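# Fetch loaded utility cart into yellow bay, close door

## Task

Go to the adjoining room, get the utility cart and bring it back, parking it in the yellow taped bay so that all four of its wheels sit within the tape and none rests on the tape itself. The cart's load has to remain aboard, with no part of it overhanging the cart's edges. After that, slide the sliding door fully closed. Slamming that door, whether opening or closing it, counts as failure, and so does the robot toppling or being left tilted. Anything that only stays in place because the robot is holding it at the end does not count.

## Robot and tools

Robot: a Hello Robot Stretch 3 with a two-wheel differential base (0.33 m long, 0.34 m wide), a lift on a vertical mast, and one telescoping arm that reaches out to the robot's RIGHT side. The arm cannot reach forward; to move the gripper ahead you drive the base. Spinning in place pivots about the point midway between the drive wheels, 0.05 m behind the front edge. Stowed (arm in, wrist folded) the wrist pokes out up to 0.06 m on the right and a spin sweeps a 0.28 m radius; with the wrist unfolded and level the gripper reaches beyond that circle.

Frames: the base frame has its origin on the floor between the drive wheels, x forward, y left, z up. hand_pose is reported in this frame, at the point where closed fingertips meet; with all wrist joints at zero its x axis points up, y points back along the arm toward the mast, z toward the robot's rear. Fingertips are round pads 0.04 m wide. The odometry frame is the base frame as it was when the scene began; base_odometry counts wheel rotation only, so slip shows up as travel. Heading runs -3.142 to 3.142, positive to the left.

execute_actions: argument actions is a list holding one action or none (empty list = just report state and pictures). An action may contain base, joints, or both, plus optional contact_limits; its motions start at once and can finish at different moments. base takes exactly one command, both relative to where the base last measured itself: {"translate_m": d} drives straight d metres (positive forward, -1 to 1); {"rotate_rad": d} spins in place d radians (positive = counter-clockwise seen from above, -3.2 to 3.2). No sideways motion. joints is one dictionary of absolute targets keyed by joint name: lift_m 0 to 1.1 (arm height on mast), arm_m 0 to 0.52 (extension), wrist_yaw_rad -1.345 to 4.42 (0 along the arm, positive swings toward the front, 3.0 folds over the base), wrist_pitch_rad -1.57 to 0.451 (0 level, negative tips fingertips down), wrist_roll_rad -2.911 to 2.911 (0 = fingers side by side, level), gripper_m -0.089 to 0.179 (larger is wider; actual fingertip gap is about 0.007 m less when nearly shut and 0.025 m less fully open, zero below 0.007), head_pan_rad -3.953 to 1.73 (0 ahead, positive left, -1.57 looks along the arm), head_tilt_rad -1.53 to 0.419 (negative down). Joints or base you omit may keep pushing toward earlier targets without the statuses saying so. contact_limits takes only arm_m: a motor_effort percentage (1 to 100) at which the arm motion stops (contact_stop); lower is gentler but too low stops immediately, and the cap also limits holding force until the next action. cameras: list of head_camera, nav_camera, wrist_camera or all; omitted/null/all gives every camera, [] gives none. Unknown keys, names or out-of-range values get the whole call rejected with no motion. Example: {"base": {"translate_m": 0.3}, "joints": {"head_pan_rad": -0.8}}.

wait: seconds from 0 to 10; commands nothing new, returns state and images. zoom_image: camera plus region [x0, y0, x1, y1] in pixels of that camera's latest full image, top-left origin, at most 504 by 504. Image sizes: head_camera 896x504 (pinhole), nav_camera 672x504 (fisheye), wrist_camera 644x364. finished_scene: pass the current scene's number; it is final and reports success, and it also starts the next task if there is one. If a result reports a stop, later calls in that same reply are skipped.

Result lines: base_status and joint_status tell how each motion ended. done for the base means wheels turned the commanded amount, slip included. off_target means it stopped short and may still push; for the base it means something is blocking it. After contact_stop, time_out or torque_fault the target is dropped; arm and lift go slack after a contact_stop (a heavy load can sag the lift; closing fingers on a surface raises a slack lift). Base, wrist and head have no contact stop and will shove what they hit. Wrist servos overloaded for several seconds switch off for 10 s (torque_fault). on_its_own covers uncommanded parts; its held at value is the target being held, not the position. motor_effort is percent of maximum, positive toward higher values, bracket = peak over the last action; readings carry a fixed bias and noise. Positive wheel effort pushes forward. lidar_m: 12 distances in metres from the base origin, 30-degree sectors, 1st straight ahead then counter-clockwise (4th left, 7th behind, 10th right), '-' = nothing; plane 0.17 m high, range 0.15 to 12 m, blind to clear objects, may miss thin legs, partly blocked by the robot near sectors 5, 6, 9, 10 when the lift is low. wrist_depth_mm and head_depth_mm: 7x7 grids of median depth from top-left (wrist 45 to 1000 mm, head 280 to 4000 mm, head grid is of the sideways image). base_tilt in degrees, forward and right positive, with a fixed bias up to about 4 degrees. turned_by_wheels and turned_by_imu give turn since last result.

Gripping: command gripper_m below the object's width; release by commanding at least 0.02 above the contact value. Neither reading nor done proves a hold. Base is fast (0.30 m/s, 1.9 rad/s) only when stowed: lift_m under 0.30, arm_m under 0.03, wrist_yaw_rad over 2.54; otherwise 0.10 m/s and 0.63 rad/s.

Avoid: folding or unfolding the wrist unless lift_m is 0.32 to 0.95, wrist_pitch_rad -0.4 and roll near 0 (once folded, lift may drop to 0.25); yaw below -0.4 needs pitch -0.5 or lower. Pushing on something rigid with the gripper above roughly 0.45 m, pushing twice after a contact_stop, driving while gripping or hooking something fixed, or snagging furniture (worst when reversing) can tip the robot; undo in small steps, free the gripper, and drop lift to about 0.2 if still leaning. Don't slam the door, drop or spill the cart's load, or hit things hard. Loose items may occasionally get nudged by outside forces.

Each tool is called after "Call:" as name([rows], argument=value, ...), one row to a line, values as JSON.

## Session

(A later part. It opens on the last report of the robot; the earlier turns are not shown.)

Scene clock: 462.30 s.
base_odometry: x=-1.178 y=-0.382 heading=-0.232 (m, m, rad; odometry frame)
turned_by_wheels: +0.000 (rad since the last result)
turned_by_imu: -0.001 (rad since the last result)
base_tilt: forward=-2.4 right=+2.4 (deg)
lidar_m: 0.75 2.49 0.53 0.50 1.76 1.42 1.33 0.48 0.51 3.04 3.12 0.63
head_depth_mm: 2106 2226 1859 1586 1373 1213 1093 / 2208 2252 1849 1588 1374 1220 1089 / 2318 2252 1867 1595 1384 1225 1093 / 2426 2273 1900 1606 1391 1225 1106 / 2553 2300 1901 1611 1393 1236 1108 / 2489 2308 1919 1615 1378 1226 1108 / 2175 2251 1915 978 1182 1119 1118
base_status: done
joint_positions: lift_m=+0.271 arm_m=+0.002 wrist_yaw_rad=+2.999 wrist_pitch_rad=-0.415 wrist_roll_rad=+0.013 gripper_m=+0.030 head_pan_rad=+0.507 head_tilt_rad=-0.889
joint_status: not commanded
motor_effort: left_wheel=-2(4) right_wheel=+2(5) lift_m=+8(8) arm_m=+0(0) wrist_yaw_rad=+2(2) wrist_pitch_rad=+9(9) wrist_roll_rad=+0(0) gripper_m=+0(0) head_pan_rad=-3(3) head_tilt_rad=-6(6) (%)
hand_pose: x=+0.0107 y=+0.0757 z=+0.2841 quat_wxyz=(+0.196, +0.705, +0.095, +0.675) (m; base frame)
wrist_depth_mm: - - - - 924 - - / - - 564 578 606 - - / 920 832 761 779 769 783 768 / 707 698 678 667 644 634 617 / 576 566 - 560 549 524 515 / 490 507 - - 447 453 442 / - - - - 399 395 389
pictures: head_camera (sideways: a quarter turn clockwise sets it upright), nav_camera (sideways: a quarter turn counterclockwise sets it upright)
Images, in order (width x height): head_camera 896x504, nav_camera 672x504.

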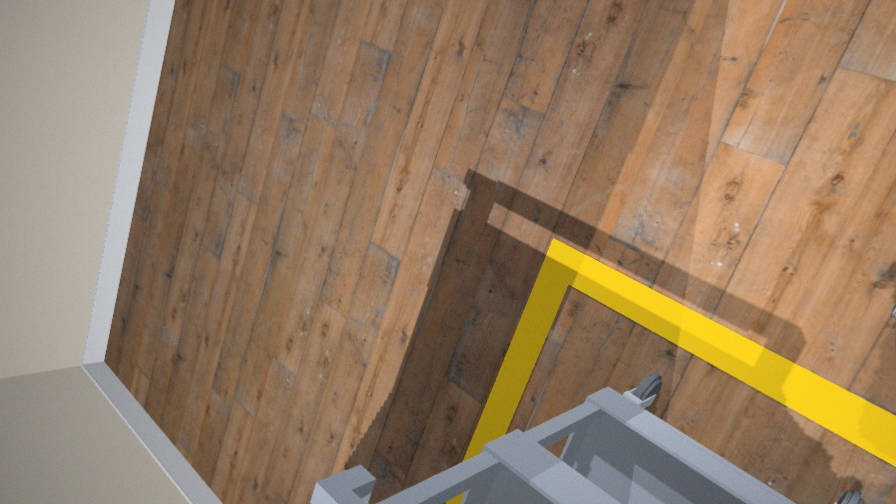

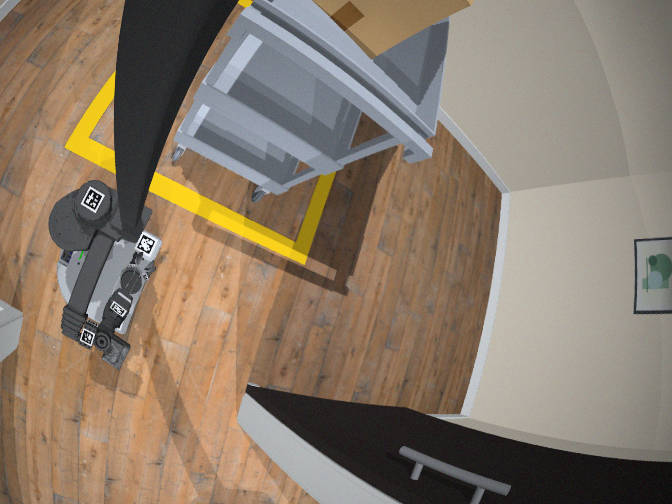

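Call:
execute_actions([
  {"joints":{"head_pan_rad":1.0,"head_tilt_rad":-1.15}},
], cameras=["head_camera"])

Scene clock: 465.77 s.
base_odometry: x=-1.178 y=-0.382 heading=-0.232 (m, m, rad; odometry frame)
turned_by_wheels: +0.000 (rad since the last result)
turned_by_imu: +0.000 (rad since the last result)
base_tilt: forward=-2.4 right=+2.4 (deg)
lidar_m: 0.75 2.49 0.53 0.50 1.76 1.42 1.33 0.48 0.51 3.06 3.11 0.63
head_depth_mm: 1813 1637 1479 1356 1256 1158 1087 / 1822 1645 1483 1364 1251 1159 1083 / 1846 1653 1498 1363 1256 1172 - / 620 978 1106 1342 1267 1197 - / 682 987 966 1251 1269 - - / 712 582 960 1187 1260 - - / 676 563 964 908 1285 1161 1102
base_status: not commanded
joint_positions: lift_m=+0.271 arm_m=+0.002 wrist_yaw_rad=+2.999 wrist_pitch_rad=-0.415 wrist_roll_rad=+0.013 gripper_m=+0.030 head_pan_rad=+0.993 head_tilt_rad=-1.135
joint_status: all done
motor_effort: left_wheel=-1(1) right_wheel=+1(2) lift_m=+8(8) arm_m=+0(0) wrist_yaw_rad=+2(2) wrist_pitch_rad=+9(9) wrist_roll_rad=+0(0) gripper_m=+0(0) head_pan_rad=+5(38) head_tilt_rad=-8(33) (%)
hand_pose: x=+0.0107 y=+0.0757 z=+0.2841 quat_wxyz=(+0.196, +0.705, +0.095, +0.675) (m; base frame)
wrist_depth_mm: - - - - 918 - - / - - 555 580 603 - - / 913 843 764 786 777 786 763 / 699 693 664 670 646 624 608 / 579 562 - 553 550 526 514 / 492 509 - - 448 448 443 / - - - - 400 395 389
pictures: head_camera (sideways: a quarter turn clockwise sets it upright)
Images, in order (width x height): head_camera 896x504.

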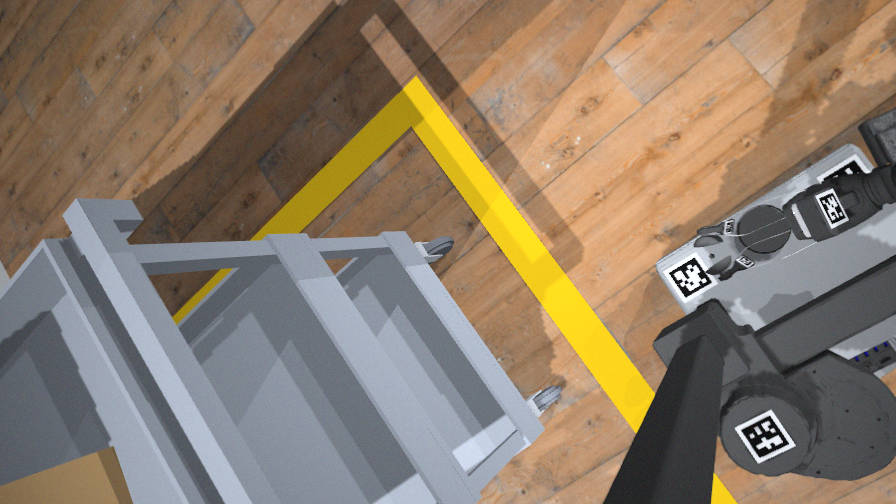

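Call:
execute_actions([
  {"joints":{"lift_m":0.5,"head_pan_rad":-0.4,"head_tilt_rad":-0.5}},
], cameras=[])

Call:
execute_actions([
  {"joints":{"lift_m":0.81,"wrist_yaw_rad":1.57,"gripper_m":0.07}},
], cameras=[])

Call:
execute_actions([
  {"joints":{"wrist_pitch_rad":0.0,"arm_m":0.08},"base":{"translate_m":0.2}},
])

Scene clock: 481.83 s.
base_odometry: x=-1.178 y=-0.382 heading=-0.232 (m, m, rad; odometry frame)
turned_by_wheels: +0.000 (rad since the last result)
turned_by_imu: +0.001 (rad since the last result)
base_tilt: forward=-2.4 right=+2.4 (deg)
lidar_m: 0.75 2.49 0.53 0.50 1.76 1.41 1.33 0.48 0.51 3.05 3.11 0.63
head_depth_mm: 2577 2836 3149 2491 1865 1506 1262 / 573 2657 2971 2377 1875 1513 1263 / 535 583 645 719 818 946 1132 / 513 559 615 683 768 897 1057 / 541 611 690 754 945 1281 1277 / 719 850 1043 1347 1729 1524 1275 / 1079 1398 2259 2430 1922 1537 1280
base_status: not commanded
joint_positions: lift_m=+0.499 arm_m=+0.002 wrist_yaw_rad=+2.999 wrist_pitch_rad=-0.415 wrist_roll_rad=+0.013 gripper_m=+0.030 head_pan_rad=-0.393 head_tilt_rad=-0.507
joint_status: all done
motor_effort: left_wheel=-1(1) right_wheel=+1(2) lift_m=+33(33) arm_m=+0(0) wrist_yaw_rad=+1(1) wrist_pitch_rad=+9(9) wrist_roll_rad=-1(0) gripper_m=+0(0) head_pan_rad=-5(52) head_tilt_rad=+5(42) (%)
hand_pose: x=+0.0107 y=+0.0757 z=+0.5126 quat_wxyz=(+0.196, +0.705, +0.095, +0.675) (m; base frame)
wrist_depth_mm: - - 498 514 549 - - / - - - - - - - / - - - - 934 - - / - - 836 739 779 984 987 / 907 900 - 866 835 827 819 / 772 757 - 733 708 712 696 / 670 663 - 648 629 625 609
pictures: none
No camera images: the call's "cameras" was empty. Leave "cameras" out to get every camera's image.

Scene clock: 485.50 s.
base_odometry: x=-1.178 y=-0.382 heading=-0.232 (m, m, rad; odometry frame)
turned_by_wheels: +0.000 (rad since the last result)
turned_by_imu: +0.000 (rad since the last result)
base_tilt: forward=-2.3 right=+2.4 (deg)
lidar_m: 0.75 2.50 0.53 0.50 1.77 1.42 1.33 0.48 0.51 3.05 3.10 0.63
head_depth_mm: 2594 2832 3165 2464 1877 1502 1249 / 570 2639 2952 2400 1896 1510 1275 / 533 582 646 722 817 943 1128 / 513 560 613 682 769 894 1062 / 540 611 688 752 946 1283 1272 / 718 849 1037 1337 1722 1542 1281 / 1081 1390 2232 2449 1943 1523 1281
base_status: not commanded
joint_positions: lift_m=+0.809 arm_m=+0.002 wrist_yaw_rad=+1.572 wrist_pitch_rad=-0.415 wrist_roll_rad=+0.013 gripper_m=+0.070 head_pan_rad=-0.393 head_tilt_rad=-0.507
joint_status: all done
motor_effort: left_wheel=-1(1) right_wheel=+0(2) lift_m=+33(35) arm_m=+1(0) wrist_yaw_rad=-3(1) wrist_pitch_rad=+9(9) wrist_roll_rad=+0(0) gripper_m=+0(93) head_pan_rad=-3(3) head_tilt_rad=+5(4) (%)
hand_pose: x=+0.2034 y=-0.1466 z=+0.8226 quat_wxyz=(+0.590, +0.595, -0.389, +0.383) (m; base frame)
wrist_depth_mm: - - - 589 490 - - / - - - - 535 - - / - - - - 596 - - / - - - - 685 - - / - - - - 766 - - / - - - - 934 - - / 988 982 954 954 934 943 922
pictures: none
No camera images: the call's "cameras" was empty. Leave "cameras" out to get every camera's image.

Scene clock: 488.87 s.
base_odometry: x=-0.984 y=-0.428 heading=-0.232 (m, m, rad; odometry frame)
turned_by_wheels: +0.000 (rad since the last result)
turned_by_imu: +0.000 (rad since the last result)
base_tilt: forward=-2.4 right=+2.4 (deg)
lidar_m: 0.71 2.29 0.55 0.51 0.52 1.63 1.54 0.65 2.04 3.04 3.09 0.45
head_depth_mm: 372 411 460 520 621 1439 1278 / 358 392 436 488 556 651 787 / 345 378 417 464 526 605 714 / 404 445 494 539 627 730 908 / 502 568 653 716 936 1198 1246 / 669 794 969 1246 1740 1527 1278 / 1005 1669 2064 2260 1927 1538 1284
base_status: done
joint_positions: lift_m=+0.809 arm_m=+0.080 wrist_yaw_rad=+1.571 wrist_pitch_rad=-0.022 wrist_roll_rad=+0.013 gripper_m=+0.070 head_pan_rad=-0.393 head_tilt_rad=-0.507
joint_status: all done
motor_effort: left_wheel=-1(3) right_wheel=+2(3) lift_m=+34(33) arm_m=+4(4) wrist_yaw_rad=-1(2) wrist_pitch_rad=+14(15) wrist_roll_rad=-1(0) gripper_m=+0(0) head_pan_rad=-5(4) head_tilt_rad=+4(4) (%)
hand_pose: x=+0.2343 y=-0.2246 z=+0.9182 quat_wxyz=(+0.502, +0.509, -0.497, +0.491) (m; base frame)
wrist_depth_mm: - - - 300 301 - - / - - - 314 313 - - / - - - 326 328 - - / - - - 341 340 - - / - - - 355 356 - - / - - - 374 379 - - / - - - 409 395 - -
pictures: head_camera (sideways: a quarter turn clockwise sets it upright), nav_camera (sideways: a quarter turn counterclockwise sets it upright), wrist_camera
Images, in order (width x height): head_camera 896x504, nav_camera 672x504, wrist_camera 644x364.

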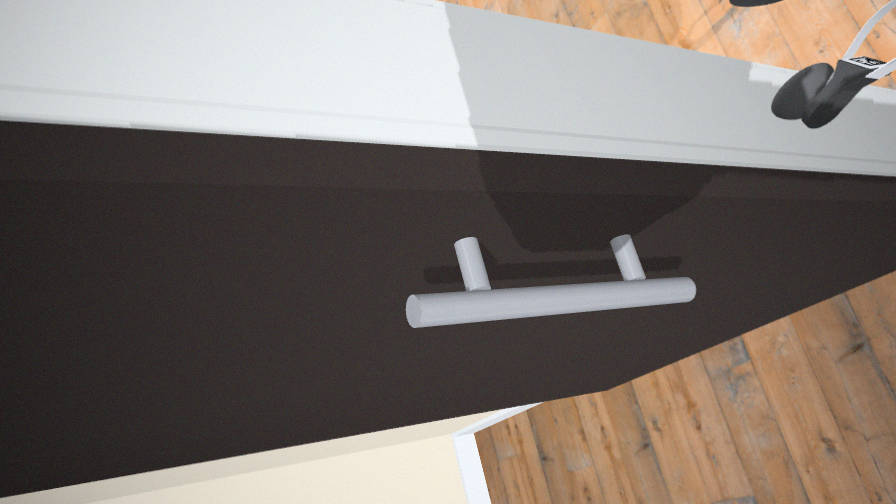

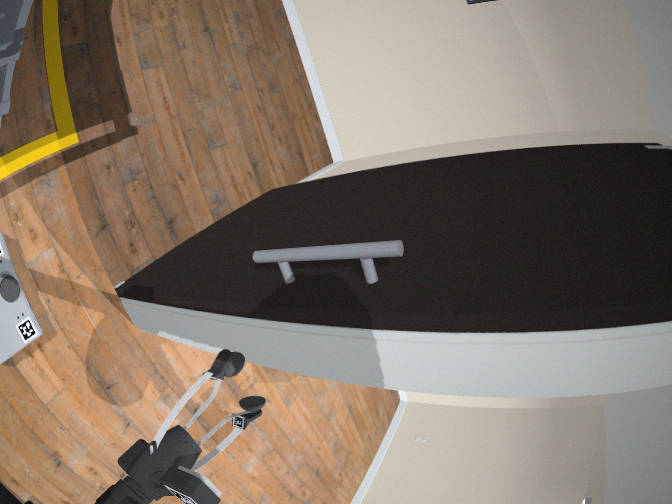

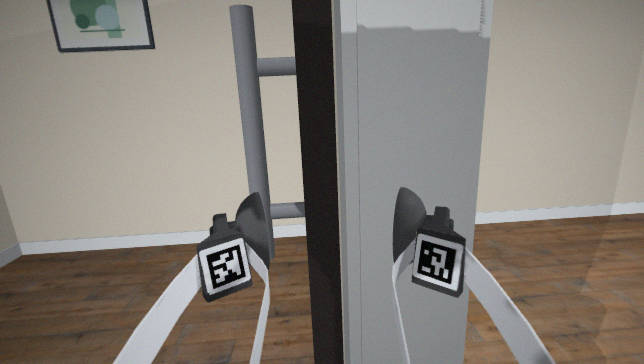

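Call:
execute_actions([
  {"base":{"rotate_rad":-0.6},"joints":{"arm_m":0.0}},
], cameras=[])

Call:
execute_actions([
  {"base":{"translate_m":-0.37}},
], cameras=["nav_camera"])

Call:
execute_actions([
  {"base":{"rotate_rad":0.6},"joints":{"arm_m":0.15}},
])

Scene clock: 498.30 s.
base_odometry: x=-0.984 y=-0.428 heading=-0.832 (m, m, rad; odometry frame)
turned_by_wheels: -0.600 (rad since the last result)
turned_by_imu: -0.602 (rad since the last result)
base_tilt: forward=-2.3 right=+2.3 (deg)
lidar_m: 0.45 0.58 2.25 1.89 0.52 0.52 1.67 1.53 0.65 1.92 3.03 3.05
head_depth_mm: 2497 2687 2911 2490 1879 1515 1291 / 2632 2821 3047 2509 1885 1521 1236 / 2737 3000 3248 2527 1877 1519 1296 / 2876 3191 3389 2532 1926 1522 1304 / 3051 3311 3492 2557 1904 1526 1222 / 2776 2937 3136 576 608 659 719 / 413 436 462 491 527 564 626
base_status: done
joint_positions: lift_m=+0.809 arm_m=+0.002 wrist_yaw_rad=+1.571 wrist_pitch_rad=-0.022 wrist_roll_rad=+0.013 gripper_m=+0.070 head_pan_rad=-0.393 head_tilt_rad=-0.507
joint_status: all done
joint sent to its limit — the command would take arm_m past its lower limit, so that joint was sent only as far as its limit.
motor_effort: left_wheel=+2(4) right_wheel=-3(4) lift_m=+33(33) arm_m=-2(1) wrist_yaw_rad=-1(2) wrist_pitch_rad=+13(14) wrist_roll_rad=+0(0) gripper_m=-1(0) head_pan_rad=-4(3) head_tilt_rad=+4(4) (%)
hand_pose: x=+0.2343 y=-0.1470 z=+0.9183 quat_wxyz=(+0.502, +0.509, -0.497, +0.491) (m; base frame)
wrist_depth_mm: 907 364 408 - - - - / - 381 417 - - - - / - 401 429 - - - - / - 427 442 - - - - / - 432 437 - - - - / - 834 490 - - - - / - - 487 - - - -
pictures: none
No camera images: the call's "cameras" was empty. Leave "cameras" out to get every camera's image.

Scene clock: 503.43 s.
base_odometry: x=-1.233 y=-0.155 heading=-0.832 (m, m, rad; odometry frame)
turned_by_wheels: +0.000 (rad since the last result)
turned_by_imu: +0.001 (rad since the last result)
base_tilt: forward=-2.3 right=+2.4 (deg)
lidar_m: 0.82 1.17 0.48 0.31 0.30 1.53 1.36 1.24 0.87 0.58 3.15 3.30
head_depth_mm: 2668 2926 3064 2498 1877 1495 1295 / 2873 3106 3283 2497 1904 1517 1234 / 2987 3211 3434 2515 1908 1511 1294 / 3176 3354 3558 2523 1889 1530 1297 / 3310 3596 3833 2546 1917 1528 1276 / 3150 3327 3415 2545 1722 1178 1236 / 2819 803 829 880 948 1046 1222
base_status: done
joint_positions: lift_m=+0.809 arm_m=+0.002 wrist_yaw_rad=+1.571 wrist_pitch_rad=-0.022 wrist_roll_rad=+0.013 gripper_m=+0.070 head_pan_rad=-0.393 head_tilt_rad=-0.507
joint_status: not commanded
motor_effort: left_wheel=+1(3) right_wheel=-1(5) lift_m=+33(33) arm_m=-3(3) wrist_yaw_rad=-1(1) wrist_pitch_rad=+13(13) wrist_roll_rad=+0(0) gripper_m=+0(0) head_pan_rad=-4(4) head_tilt_rad=+4(4) (%)
hand_pose: x=+0.2343 y=-0.1470 z=+0.9183 quat_wxyz=(+0.502, +0.509, -0.497, +0.491) (m; base frame)
wrist_depth_mm: - - 729 - - - - / - - 740 - - - - / - - 778 - - - - / - - 829 - - - - / - - - - - - - / - - 900 - - - - / - - - - - - -
pictures: nav_camera (sideways: a quarter turn counterclockwise sets it upright)
Images, in order (width x height): nav_camera 672x504.

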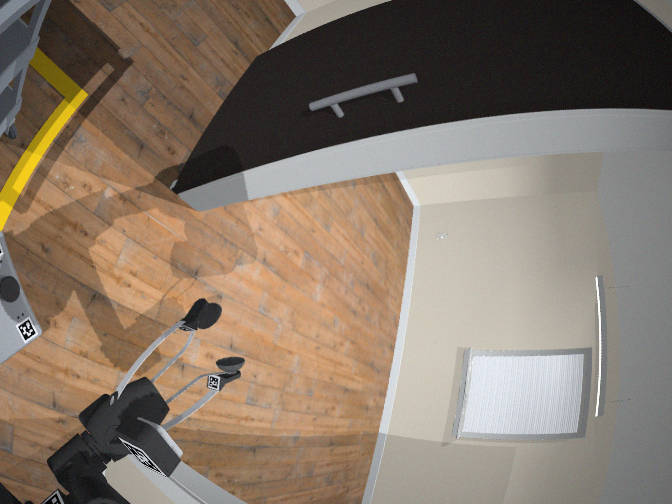

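Scene clock: 505.77 s.
base_odometry: x=-1.233 y=-0.155 heading=-0.232 (m, m, rad; odometry frame)
turned_by_wheels: +0.600 (rad since the last result)
turned_by_imu: +0.602 (rad since the last result)
base_tilt: forward=-2.4 right=+2.4 (deg)
lidar_m: 1.41 0.44 0.30 0.29 1.54 1.32 1.24 0.79 0.58 3.26 3.34 0.82
head_depth_mm: 688 763 875 2277 1882 1509 1259 / 656 725 804 900 1025 1212 1266 / 718 776 837 928 1031 1185 1260 / 861 946 1054 1186 1359 1456 1272 / 1075 1213 1387 1635 1797 1530 1274 / 1421 1894 2321 2420 1937 1543 1279 / 2025 2215 2374 2498 1919 1539 1279
base_status: done
joint_positions: lift_m=+0.809 arm_m=+0.150 wrist_yaw_rad=+1.571 wrist_pitch_rad=-0.022 wrist_roll_rad=+0.013 gripper_m=+0.070 head_pan_rad=-0.393 head_tilt_rad=-0.507
joint_status: all done
motor_effort: left_wheel=-1(4) right_wheel=+2(5) lift_m=+33(33) arm_m=+4(5) wrist_yaw_rad=+0(2) wrist_pitch_rad=+13(14) wrist_roll_rad=-1(0) gripper_m=+0(0) head_pan_rad=-4(4) head_tilt_rad=+4(4) (%)
hand_pose: x=+0.2343 y=-0.2948 z=+0.9183 quat_wxyz=(+0.502, +0.509, -0.498, +0.491) (m; base frame)
wrist_depth_mm: - - - - 582 - - / - - - - 605 - - / - - - - 633 - - / - - - - 653 - - / - - - - 687 - - / - - - - 726 - - / - - - - 761 - -
pictures: head_camera (sideways: a quarter turn clockwise sets it upright), nav_camera (sideways: a quarter turn counterclockwise sets it upright), wrist_camera
Images, in order (width x height): head_camera 896x504, nav_camera 672x504, wrist_camera 644x364.

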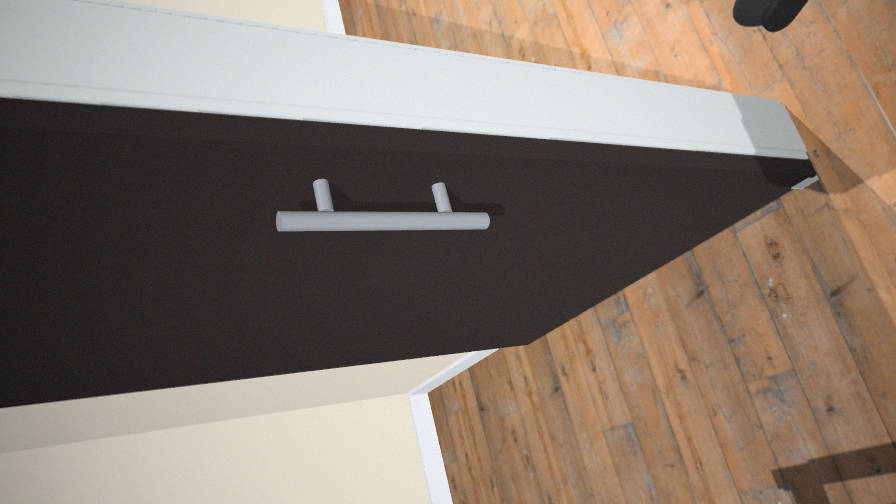

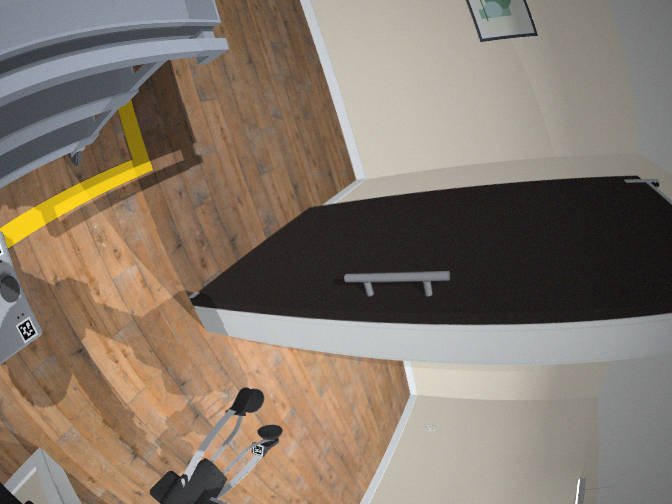

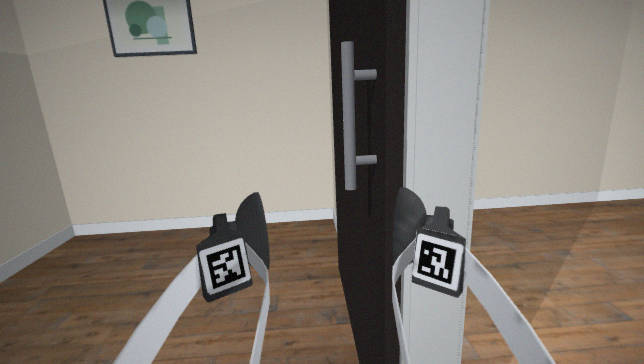

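Call:
execute_actions([
  {"base":{"translate_m":0.33},"joints":{"arm_m":0.17}},
], cameras=["wrist_camera","nav_camera"])

Scene clock: 515.00 s.
base_odometry: x=-0.912 y=-0.231 heading=-0.232 (m, m, rad; odometry frame)
turned_by_wheels: +0.000 (rad since the last result)
turned_by_imu: +0.000 (rad since the last result)
base_tilt: forward=-2.3 right=+2.3 (deg)
lidar_m: 1.34 2.24 0.33 0.31 0.32 0.41 1.57 0.79 0.82 3.23 0.56 0.58
head_depth_mm: 506 540 576 584 662 715 817 / 580 621 669 722 778 867 964 / 676 733 802 878 979 1104 1207 / 810 892 992 1128 1290 1428 1268 / 1013 1142 1315 1554 1776 1529 1285 / 1531 1799 2110 2339 1907 1533 1285 / 1764 1923 2074 2236 1930 1533 1281
base_status: done
joint_positions: lift_m=+0.809 arm_m=+0.170 wrist_yaw_rad=+1.571 wrist_pitch_rad=-0.022 wrist_roll_rad=+0.013 gripper_m=+0.070 head_pan_rad=-0.393 head_tilt_rad=-0.507
joint_status: all done
motor_effort: left_wheel=-1(2) right_wheel=+1(5) lift_m=+33(33) arm_m=+4(4) wrist_yaw_rad=+0(0) wrist_pitch_rad=+13(13) wrist_roll_rad=+0(1) gripper_m=+0(0) head_pan_rad=-2(4) head_tilt_rad=+4(4) (%)
hand_pose: x=+0.2343 y=-0.3148 z=+0.9183 quat_wxyz=(+0.502, +0.509, -0.498, +0.491) (m; base frame)
wrist_depth_mm: - - - - 314 279 283 / - - - - 326 288 294 / - - - - 332 301 309 / - - - - 339 316 323 / - - - - 471 331 341 / - - - - 420 346 - / - - - - 375 361 -
pictures: nav_camera (sideways: a quarter turn counterclockwise sets it upright), wrist_camera
Images, in order (width x height): nav_camera 672x504, wrist_camera 644x364.

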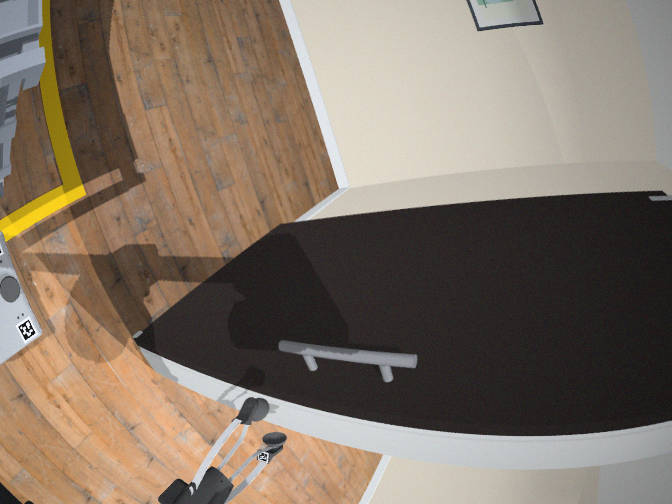

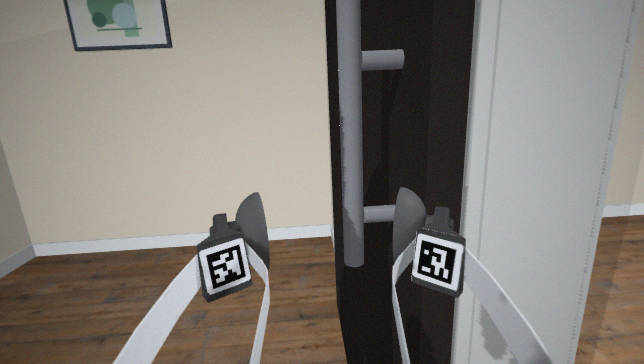

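Call:
execute_actions([
  {"base":{"translate_m":0.05},"joints":{"arm_m":0.186,"gripper_m":0.04}},
], cameras=["wrist_camera"])

Scene clock: 523.30 s.
base_odometry: x=-0.863 y=-0.242 heading=-0.232 (m, m, rad; odometry frame)
turned_by_wheels: +0.000 (rad since the last result)
turned_by_imu: +0.000 (rad since the last result)
base_tilt: forward=-2.4 right=+2.3 (deg)
lidar_m: 1.32 2.20 1.64 0.31 0.32 0.41 1.62 0.83 0.89 3.24 0.52 0.57
head_depth_mm: 503 535 570 571 609 700 770 / 573 616 664 718 782 859 951 / 671 725 793 872 970 1093 1198 / 802 885 984 1108 1277 1421 1268 / 995 1133 1302 1528 1787 1525 1268 / 1514 1786 2065 2280 1913 1535 1284 / 1739 1873 2035 2209 1936 1542 1273
base_status: done
joint_positions: lift_m=+0.809 arm_m=+0.186 wrist_yaw_rad=+1.571 wrist_pitch_rad=-0.022 wrist_roll_rad=+0.013 gripper_m=+0.040 head_pan_rad=-0.393 head_tilt_rad=-0.507
joint_status: all done
motor_effort: left_wheel=-1(2) right_wheel=+1(5) lift_m=+33(33) arm_m=+4(5) wrist_yaw_rad=+0(1) wrist_pitch_rad=+13(13) wrist_roll_rad=+0(0) gripper_m=+0(91) head_pan_rad=-3(3) head_tilt_rad=+4(4) (%)
hand_pose: x=+0.2343 y=-0.3308 z=+0.9183 quat_wxyz=(+0.502, +0.509, -0.498, +0.491) (m; base frame)
wrist_depth_mm: - - - 474 259 231 234 / - - - - 267 242 243 / - - - - 273 252 254 / - - - - 282 263 267 / - - - 586 269 273 278 / - - - - 351 288 295 / - - - - 308 301 312
pictures: wrist_camera
Images, in order (width x height): wrist_camera 644x364.

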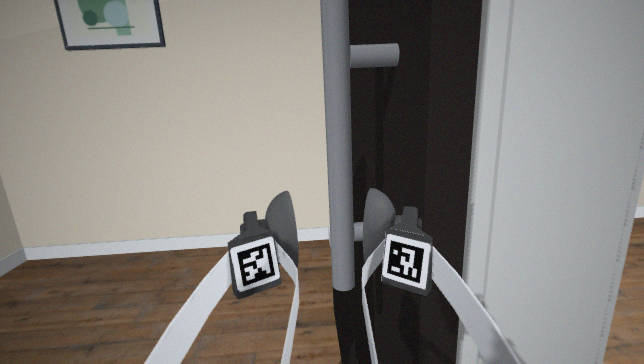

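Call:
execute_actions([
  {"base":{"translate_m":0.1},"joints":{"arm_m":0.19}},
], cameras=["wrist_camera"])

Scene clock: 528.20 s.
base_odometry: x=-0.766 y=-0.265 heading=-0.232 (m, m, rad; odometry frame)
turned_by_wheels: +0.000 (rad since the last result)
turned_by_imu: +0.000 (rad since the last result)
base_tilt: forward=-2.3 right=+2.4 (deg)
lidar_m: 1.30 2.09 1.64 0.32 0.33 0.42 1.72 0.91 2.28 3.22 0.47 0.56
head_depth_mm: 494 525 559 598 641 697 756 / 563 604 650 706 766 844 934 / 657 711 777 857 952 1075 1187 / 788 869 965 1085 1249 1409 1268 / 982 1111 1278 1710 1846 1534 1273 / 1488 1760 1974 2203 1918 1526 1277 / 1660 1793 1931 2099 1929 1540 1286
base_status: done
joint_positions: lift_m=+0.809 arm_m=+0.190 wrist_yaw_rad=+1.571 wrist_pitch_rad=-0.022 wrist_roll_rad=+0.013 gripper_m=+0.040 head_pan_rad=-0.393 head_tilt_rad=-0.507
joint_status: all done
motor_effort: left_wheel=-1(2) right_wheel=+1(5) lift_m=+33(33) arm_m=+5(4) wrist_yaw_rad=-1(1) wrist_pitch_rad=+13(13) wrist_roll_rad=-1(1) gripper_m=-1(0) head_pan_rad=-3(4) head_tilt_rad=+4(4) (%)
hand_pose: x=+0.2343 y=-0.3348 z=+0.9183 quat_wxyz=(+0.502, +0.509, -0.498, +0.491) (m; base frame)
wrist_depth_mm: - - - 206 205 137 140 / - - - 434 234 143 147 / - - - 456 241 148 152 / - - - 489 246 155 159 / - - - 514 204 161 166 / - - - - 259 169 174 / - - - - 271 179 181
pictures: wrist_camera
Images, in order (width x height): wrist_camera 644x364.

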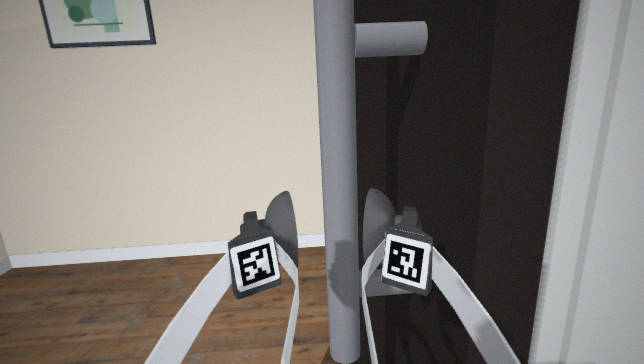

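Call:
execute_actions([
  {"base":{"translate_m":0.055}},
], cameras=[])

Call:
execute_actions([
  {"joints":{"gripper_m":-0.015}},
], cameras=["wrist_camera"])

Scene clock: 531.87 s.
base_odometry: x=-0.712 y=-0.278 heading=-0.232 (m, m, rad; odometry frame)
turned_by_wheels: +0.000 (rad since the last result)
turned_by_imu: +0.000 (rad since the last result)
base_tilt: forward=-2.4 right=+2.3 (deg)
lidar_m: 1.46 2.03 1.65 0.33 0.33 0.43 1.77 0.95 2.35 3.21 0.45 0.56
head_depth_mm: 488 519 553 593 638 688 747 / 558 597 643 695 761 830 927 / 648 704 766 846 943 1055 1185 / 777 858 955 1075 1235 1406 1273 / 971 1098 1441 1685 1822 1505 1278 / 1471 1734 1940 2163 1917 1530 1273 / 1602 1740 1886 2045 1925 1538 1277
base_status: done
joint_positions: lift_m=+0.809 arm_m=+0.190 wrist_yaw_rad=+1.571 wrist_pitch_rad=-0.022 wrist_roll_rad=+0.013 gripper_m=+0.040 head_pan_rad=-0.393 head_tilt_rad=-0.507
joint_status: not commanded
motor_effort: left_wheel=-1(3) right_wheel=+1(5) lift_m=+33(33) arm_m=+4(4) wrist_yaw_rad=-1(1) wrist_pitch_rad=+13(13) wrist_roll_rad=+0(0) gripper_m=+0(1) head_pan_rad=-5(4) head_tilt_rad=+4(4) (%)
hand_pose: x=+0.2343 y=-0.3348 z=+0.9183 quat_wxyz=(+0.502, +0.509, -0.498, +0.491) (m; base frame)
wrist_depth_mm: - - - 153 152 122 86 / - - - 159 223 124 89 / - - - 167 228 126 93 / - - - 174 234 128 97 / - - - 179 193 129 101 / - - - - 289 131 105 / - - - - 200 125 111
pictures: none
No camera images: the call's "cameras" was empty. Leave "cameras" out to get every camera's image.

Scene clock: 532.90 s.
base_odometry: x=-0.712 y=-0.278 heading=-0.233 (m, m, rad; odometry frame)
turned_by_wheels: -0.001 (rad since the last result)
turned_by_imu: -0.001 (rad since the last result)
base_tilt: forward=-2.4 right=+2.4 (deg)
lidar_m: 1.27 2.04 1.65 0.33 0.33 0.43 1.78 0.95 2.35 3.22 0.44 0.55
head_depth_mm: 487 516 550 589 631 684 745 / 555 596 640 691 755 826 919 / 648 701 765 844 938 1052 1181 / 775 852 946 1069 1224 1405 1272 / 968 1090 1438 1690 1810 1525 1269 / 1481 1723 1926 2169 1925 1542 1272 / 1613 1741 1886 2051 1914 1535 1285
base_status: not commanded
joint_positions: lift_m=+0.809 arm_m=+0.190 wrist_yaw_rad=+1.559 wrist_pitch_rad=-0.022 wrist_roll_rad=+0.013 gripper_m=-0.014 head_pan_rad=-0.393 head_tilt_rad=-0.507
joint_status: all done
on_its_own: wrist_yaw_rad is at rest, and its effort (+14) is outside its rest range (-12 to +12)
motor_effort: left_wheel=-5(5) right_wheel=+13(13) lift_m=+33(33) arm_m=+3(4) wrist_yaw_rad=+14(17) wrist_pitch_rad=+14(13) wrist_roll_rad=+0(0) gripper_m=-16(99) head_pan_rad=-4(5) head_tilt_rad=+4(4) (%)
hand_pose: x=+0.2343 y=-0.3378 z=+0.9183 quat_wxyz=(+0.505, +0.506, -0.500, +0.488) (m; base frame)
wrist_depth_mm: - - - 153 154 114 87 / - - - 161 205 116 91 / - - - 168 211 118 95 / - - - 289 218 120 99 / - - - - 198 122 104 / - - - 461 220 124 109 / - - - - 203 119 115
pictures: wrist_camera
Images, in order (width x height): wrist_camera 644x364.

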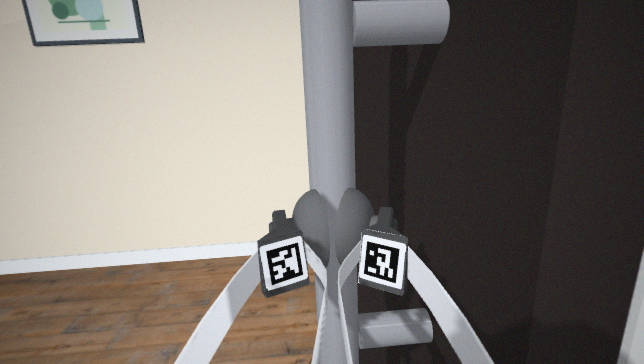

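Call:
execute_actions([
  {"joints":{"gripper_m":0.04,"wrist_yaw_rad":1.57}},
], cameras=[])

Call:
execute_actions([
  {"base":{"translate_m":0.035}},
], cameras=[])

Call:
execute_actions([
  {"joints":{"gripper_m":-0.02}},
], cameras=["wrist_camera"])

Scene clock: 536.30 s.
base_odometry: x=-0.712 y=-0.278 heading=-0.232 (m, m, rad; odometry frame)
turned_by_wheels: +0.000 (rad since the last result)
turned_by_imu: +0.001 (rad since the last result)
base_tilt: forward=-2.4 right=+2.3 (deg)
lidar_m: 1.46 2.03 1.64 0.33 0.33 0.43 1.77 0.95 2.36 3.21 0.44 0.56
head_depth_mm: 488 519 552 592 635 687 751 / 557 598 643 697 760 831 924 / 649 705 768 848 938 1061 1184 / 775 860 957 1073 1225 1414 1273 / 975 1093 1442 1688 1814 1525 1273 / 1473 1728 1926 2180 1903 1540 1281 / 1619 1743 1892 2064 1923 1542 1279
base_status: not commanded
joint_positions: lift_m=+0.809 arm_m=+0.190 wrist_yaw_rad=+1.568 wrist_pitch_rad=-0.021 wrist_roll_rad=+0.013 gripper_m=+0.040 head_pan_rad=-0.393 head_tilt_rad=-0.507
joint_status: all done
motor_effort: left_wheel=-2(5) right_wheel=+1(14) lift_m=+33(33) arm_m=+3(3) wrist_yaw_rad=+3(13) wrist_pitch_rad=+13(13) wrist_roll_rad=+0(0) gripper_m=+1(94) head_pan_rad=-4(5) head_tilt_rad=+4(5) (%)
hand_pose: x=+0.2343 y=-0.3356 z=+0.9184 quat_wxyz=(+0.503, +0.508, -0.498, +0.490) (m; base frame)
wrist_depth_mm: - - - 155 153 120 87 / - - - 161 220 122 89 / - - - 166 226 124 93 / - - - 174 230 126 97 / - - - 179 191 128 101 / - - - 191 287 129 106 / - - - - 200 123 112
pictures: none
No camera images: the call's "cameras" was empty. Leave "cameras" out to get every camera's image.

Scene clock: 537.57 s.
base_odometry: x=-0.678 y=-0.286 heading=-0.233 (m, m, rad; odometry frame)
turned_by_wheels: +0.000 (rad since the last result)
turned_by_imu: +0.000 (rad since the last result)
base_tilt: forward=-2.4 right=+2.4 (deg)
lidar_m: 1.44 2.00 1.65 0.47 0.35 0.43 1.81 0.98 2.40 0.58 0.43 0.55
head_depth_mm: 483 512 546 583 628 679 738 / 553 590 635 690 749 824 912 / 644 696 759 838 929 1041 1181 / 770 850 945 1061 1218 1405 1280 / 959 1085 1424 1689 1801 1526 1277 / 1471 1712 1901 2157 1904 1540 1276 / 1586 1698 1842 2016 1921 1542 1282
base_status: done
joint_positions: lift_m=+0.809 arm_m=+0.190 wrist_yaw_rad=+1.565 wrist_pitch_rad=-0.021 wrist_roll_rad=+0.013 gripper_m=+0.040 head_pan_rad=-0.393 head_tilt_rad=-0.507
joint_status: not commanded
motor_effort: left_wheel=-2(3) right_wheel=+4(4) lift_m=+33(33) arm_m=+3(3) wrist_yaw_rad=+6(6) wrist_pitch_rad=+13(13) wrist_roll_rad=+0(1) gripper_m=-1(1) head_pan_rad=-5(3) head_tilt_rad=+4(4) (%)
hand_pose: x=+0.2343 y=-0.3363 z=+0.9184 quat_wxyz=(+0.504, +0.507, -0.499, +0.490) (m; base frame)
wrist_depth_mm: - - - 119 125 112 78 / - - - 124 203 114 79 / - - - 129 209 115 80 / - - - 135 213 118 81 / - - - 140 177 119 82 / - - - 147 263 121 83 / - - - 156 208 115 83
pictures: none
No camera images: the call's "cameras" was empty. Leave "cameras" out to get every camera's image.

Scene clock: 538.70 s.
base_odometry: x=-0.678 y=-0.286 heading=-0.232 (m, m, rad; odometry frame)
turned_by_wheels: +0.000 (rad since the last result)
turned_by_imu: +0.000 (rad since the last result)
base_tilt: forward=-2.4 right=+2.4 (deg)
lidar_m: 1.45 2.00 1.64 0.47 0.35 0.43 1.81 0.98 2.40 0.58 0.43 0.55
head_depth_mm: 484 513 547 584 630 679 740 / 550 591 636 688 751 822 908 / 643 698 760 835 927 1042 1180 / 768 848 946 1063 1220 1404 1271 / 956 1087 1419 1683 1820 1520 1275 / 1465 1714 1903 2109 1908 1542 1280 / 1588 1700 1859 2011 1914 1540 1286
base_status: not commanded
joint_positions: lift_m=+0.809 arm_m=+0.190 wrist_yaw_rad=+1.556 wrist_pitch_rad=-0.021 wrist_roll_rad=+0.013 gripper_m=-0.019 head_pan_rad=-0.393 head_tilt_rad=-0.507
joint_status: all done
on_its_own: wrist_yaw_rad is at rest, and its effort (+18) is outside its rest range (-12 to +12)
motor_effort: left_wheel=-1(3) right_wheel=+0(7) lift_m=+33(33) arm_m=+3(2) wrist_yaw_rad=+18(18) wrist_pitch_rad=+13(13) wrist_roll_rad=-1(0) gripper_m=-25(100) head_pan_rad=-4(4) head_tilt_rad=+4(4) (%)
hand_pose: x=+0.2343 y=-0.3387 z=+0.9184 quat_wxyz=(+0.506, +0.505, -0.501, +0.488) (m; base frame)
wrist_depth_mm: - - - 114 122 108 76 / - - - 119 194 110 77 / - - - 124 200 112 78 / - - - 129 205 114 79 / - - - 134 172 115 79 / - - - 141 236 117 80 / - - - 149 226 112 81
pictures: wrist_camera
Images, in order (width x height): wrist_camera 644x364.

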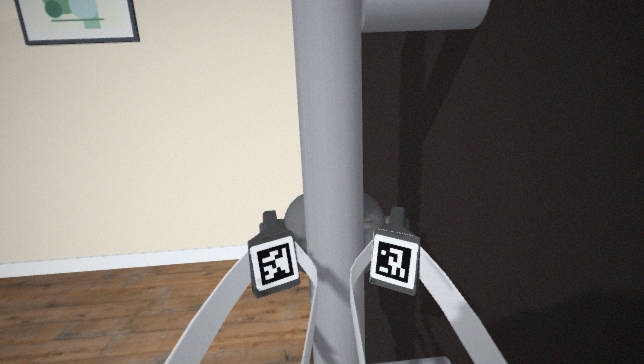

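Call:
execute_actions([
  {"base":{"translate_m":-0.3},"joints":{"arm_m":0.203}},
], cameras=["wrist_camera"])

Scene clock: 545.17 s.
base_odometry: x=-0.970 y=-0.217 heading=-0.232 (m, m, rad; odometry frame)
turned_by_wheels: +0.000 (rad since the last result)
turned_by_imu: +0.002 (rad since the last result)
base_tilt: forward=-2.3 right=+2.4 (deg)
lidar_m: 1.52 2.30 0.32 0.30 0.31 1.61 1.51 0.75 0.75 3.24 0.45 0.58
head_depth_mm: 510 541 579 617 664 718 779 / 586 624 673 728 792 869 961 / 680 738 804 881 977 1105 1208 / 815 895 997 1127 1284 1440 1266 / 1160 1317 1504 1769 1853 1529 1276 / 1546 1822 2136 2354 1890 1540 1273 / 1842 1983 2131 2286 1930 1543 1281
base_status: done
joint_positions: lift_m=+0.809 arm_m=+0.203 wrist_yaw_rad=+1.512 wrist_pitch_rad=-0.021 wrist_roll_rad=+0.013 gripper_m=-0.016 head_pan_rad=-0.393 head_tilt_rad=-0.507
joint_status: all done
on_its_own: wrist_yaw_rad is held at +1.517, not at your +1.570, by its stall guard, which is not easing now
motor_effort: left_wheel=-1(5) right_wheel=+0(21) lift_m=+33(33) arm_m=+0(6) wrist_yaw_rad=+7(46) wrist_pitch_rad=+13(13) wrist_roll_rad=+0(0) gripper_m=-22(27) head_pan_rad=-5(4) head_tilt_rad=+4(4) (%)
hand_pose: x=+0.2339 y=-0.3632 z=+0.9184 quat_wxyz=(+0.517, +0.494, -0.512, +0.476) (m; base frame)
wrist_depth_mm: - - - 114 123 108 77 / - - - 120 185 110 78 / - - - 124 190 112 79 / - - - 129 196 114 80 / - - - 134 168 116 81 / - - - 142 225 118 82 / - - - 150 214 113 83
pictures: wrist_camera
Images, in order (width x height): wrist_camera 644x364.

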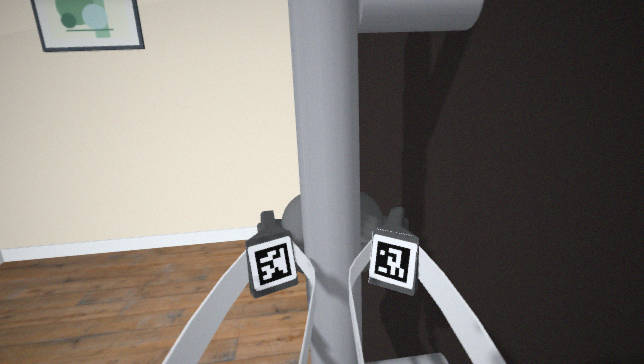

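Call:
execute_actions([
  {"base":{"translate_m":-0.3},"joints":{"arm_m":0.232,"wrist_yaw_rad":1.57}},
], cameras=["wrist_camera"])

Scene clock: 550.30 s.
base_odometry: x=-1.262 y=-0.148 heading=-0.232 (m, m, rad; odometry frame)
turned_by_wheels: +0.000 (rad since the last result)
turned_by_imu: +0.002 (rad since the last result)
base_tilt: forward=-2.3 right=+2.4 (deg)
lidar_m: 1.59 0.44 0.30 0.29 1.55 1.29 1.21 0.79 0.57 3.26 0.47 0.60
head_depth_mm: 538 571 608 649 697 754 819 / 615 659 706 766 832 918 1013 / 716 777 847 931 1032 1160 1221 / 861 948 1056 1178 1362 1448 1276 / 1214 1373 1580 1850 1851 1529 1275 / 1622 1920 2319 2406 1913 1533 1275 / 2072 2242 2430 2520 1932 1530 1278
base_status: done
joint_positions: lift_m=+0.809 arm_m=+0.232 wrist_yaw_rad=+1.552 wrist_pitch_rad=-0.021 wrist_roll_rad=+0.013 gripper_m=-0.016 head_pan_rad=-0.393 head_tilt_rad=-0.507
joint_status: all done
on_its_own: wrist_yaw_rad is at rest, and its effort (+23) is outside its rest range (-12 to +12)
motor_effort: left_wheel=-1(5) right_wheel=+0(21) lift_m=+33(33) arm_m=+2(8) wrist_yaw_rad=+23(33) wrist_pitch_rad=+13(13) wrist_roll_rad=+0(0) gripper_m=-24(26) head_pan_rad=-2(5) head_tilt_rad=+4(4) (%)
hand_pose: x=+0.2343 y=-0.3817 z=+0.9184 quat_wxyz=(+0.507, +0.504, -0.502, +0.487) (m; base frame)
wrist_depth_mm: - - - 114 122 109 76 / - - - 119 195 111 77 / - - - 124 201 112 78 / - - - 130 206 114 79 / - - - 135 173 116 80 / - - - 141 222 118 81 / - - - 148 227 112 82
pictures: wrist_camera
Images, in order (width x height): wrist_camera 644x364.

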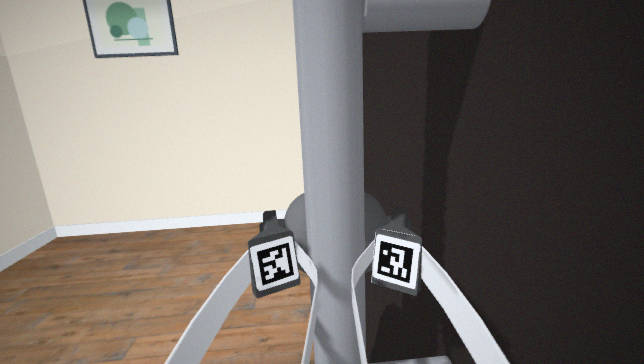

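Call:
execute_actions([
  {"base":{"translate_m":-0.3},"joints":{"arm_m":0.25,"head_pan_rad":-1.5,"head_tilt_rad":-0.6}},
], cameras=["head_camera","nav_camera"])

Scene clock: 556.47 s.
base_odometry: x=-1.554 y=-0.079 heading=-0.233 (m, m, rad; odometry frame)
turned_by_wheels: +0.000 (rad since the last result)
turned_by_imu: +0.002 (rad since the last result)
base_tilt: forward=-2.3 right=+2.4 (deg)
lidar_m: 1.66 0.44 0.47 1.49 1.40 0.97 0.92 0.82 0.57 0.52 0.49 0.64
head_depth_mm: 418 463 520 578 700 807 990 / 420 463 520 578 714 811 1000 / 416 461 518 582 670 814 1006 / 411 461 518 589 - 865 1164 / 2733 3047 3011 2125 654 765 908 / 385 420 463 529 611 728 899 / 374 414 465 499 553 733 906
base_status: done
joint_positions: lift_m=+0.809 arm_m=+0.250 wrist_yaw_rad=+1.544 wrist_pitch_rad=-0.021 wrist_roll_rad=+0.013 gripper_m=-0.016 head_pan_rad=-1.493 head_tilt_rad=-0.592
joint_status: all done
on_its_own: wrist_yaw_rad is at rest, and its effort (+33) is outside its rest range (-12 to +12)
motor_effort: left_wheel=-2(5) right_wheel=+0(22) lift_m=+33(33) arm_m=+2(5) wrist_yaw_rad=+33(34) wrist_pitch_rad=+13(13) wrist_roll_rad=+0(0) gripper_m=-25(25) head_pan_rad=-3(51) head_tilt_rad=-4(17) (%)
hand_pose: x=+0.2342 y=-0.4018 z=+0.9185 quat_wxyz=(+0.509, +0.502, -0.504, +0.485) (m; base frame)
wrist_depth_mm: - - - 115 122 111 78 / - - - 120 197 113 79 / - - - 124 203 114 80 / - - - 130 208 116 81 / - - - 134 175 118 82 / - - - 142 224 120 83 / - - - 151 227 114 84
pictures: head_camera (sideways: a quarter turn clockwise sets it upright), nav_camera (sideways: a quarter turn counterclockwise sets it upright)
Images, in order (width x height): head_camera 896x504, nav_camera 672x504.

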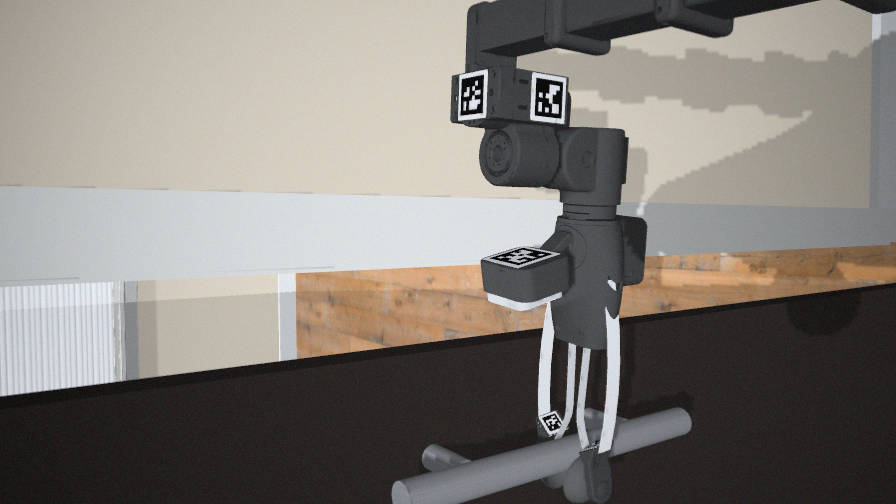

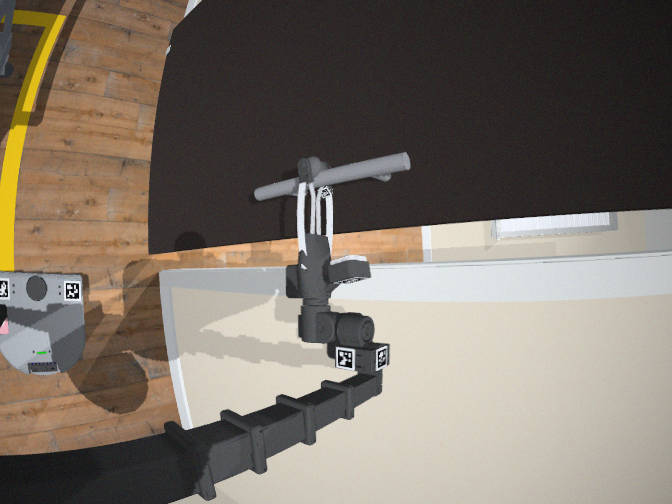

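Call:
execute_actions([
  {"base":{"translate_m":-0.1},"joints":{"arm_m":0.262}},
], cameras=["head_camera"])

Scene clock: 560.27 s.
base_odometry: x=-1.651 y=-0.056 heading=-0.233 (m, m, rad; odometry frame)
turned_by_wheels: +0.000 (rad since the last result)
turned_by_imu: +0.001 (rad since the last result)
base_tilt: forward=-2.4 right=+2.4 (deg)
lidar_m: 1.68 0.52 0.60 1.49 1.25 0.87 0.82 0.83 0.58 0.52 0.50 0.65
head_depth_mm: 423 470 526 586 713 820 1009 / 426 473 528 576 716 825 1014 / 427 472 530 590 732 827 1019 / 427 473 533 597 - 830 1025 / 429 470 520 571 654 761 919 / 392 429 473 538 626 745 920 / 382 423 474 493 589 751 929
base_status: done
joint_positions: lift_m=+0.809 arm_m=+0.262 wrist_yaw_rad=+1.533 wrist_pitch_rad=-0.021 wrist_roll_rad=+0.013 gripper_m=-0.016 head_pan_rad=-1.493 head_tilt_rad=-0.592
joint_status: all done
on_its_own: wrist_yaw_rad is held at +1.527, not at your +1.570, by its stall guard, which is not easing now
motor_effort: left_wheel=+0(5) right_wheel=-1(23) lift_m=+33(33) arm_m=+5(6) wrist_yaw_rad=-8(23) wrist_pitch_rad=+13(13) wrist_roll_rad=+0(0) gripper_m=-22(25) head_pan_rad=-4(3) head_tilt_rad=-4(5) (%)
hand_pose: x=+0.2341 y=-0.4163 z=+0.9183 quat_wxyz=(+0.512, +0.499, -0.507, +0.482) (m; base frame)
wrist_depth_mm: - - - 114 122 105 74 / - - - 119 185 106 75 / - - - 125 190 108 76 / - - - 129 197 110 77 / - - - 134 166 112 78 / - - - 141 211 114 79 / - - - 157 214 109 80
pictures: head_camera (sideways: a quarter turn clockwise sets it upright)
Images, in order (width x height): head_camera 896x504.

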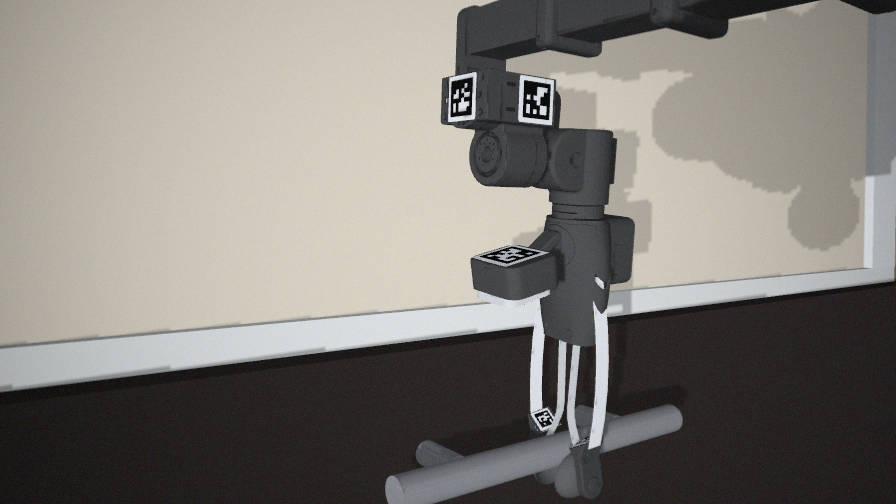

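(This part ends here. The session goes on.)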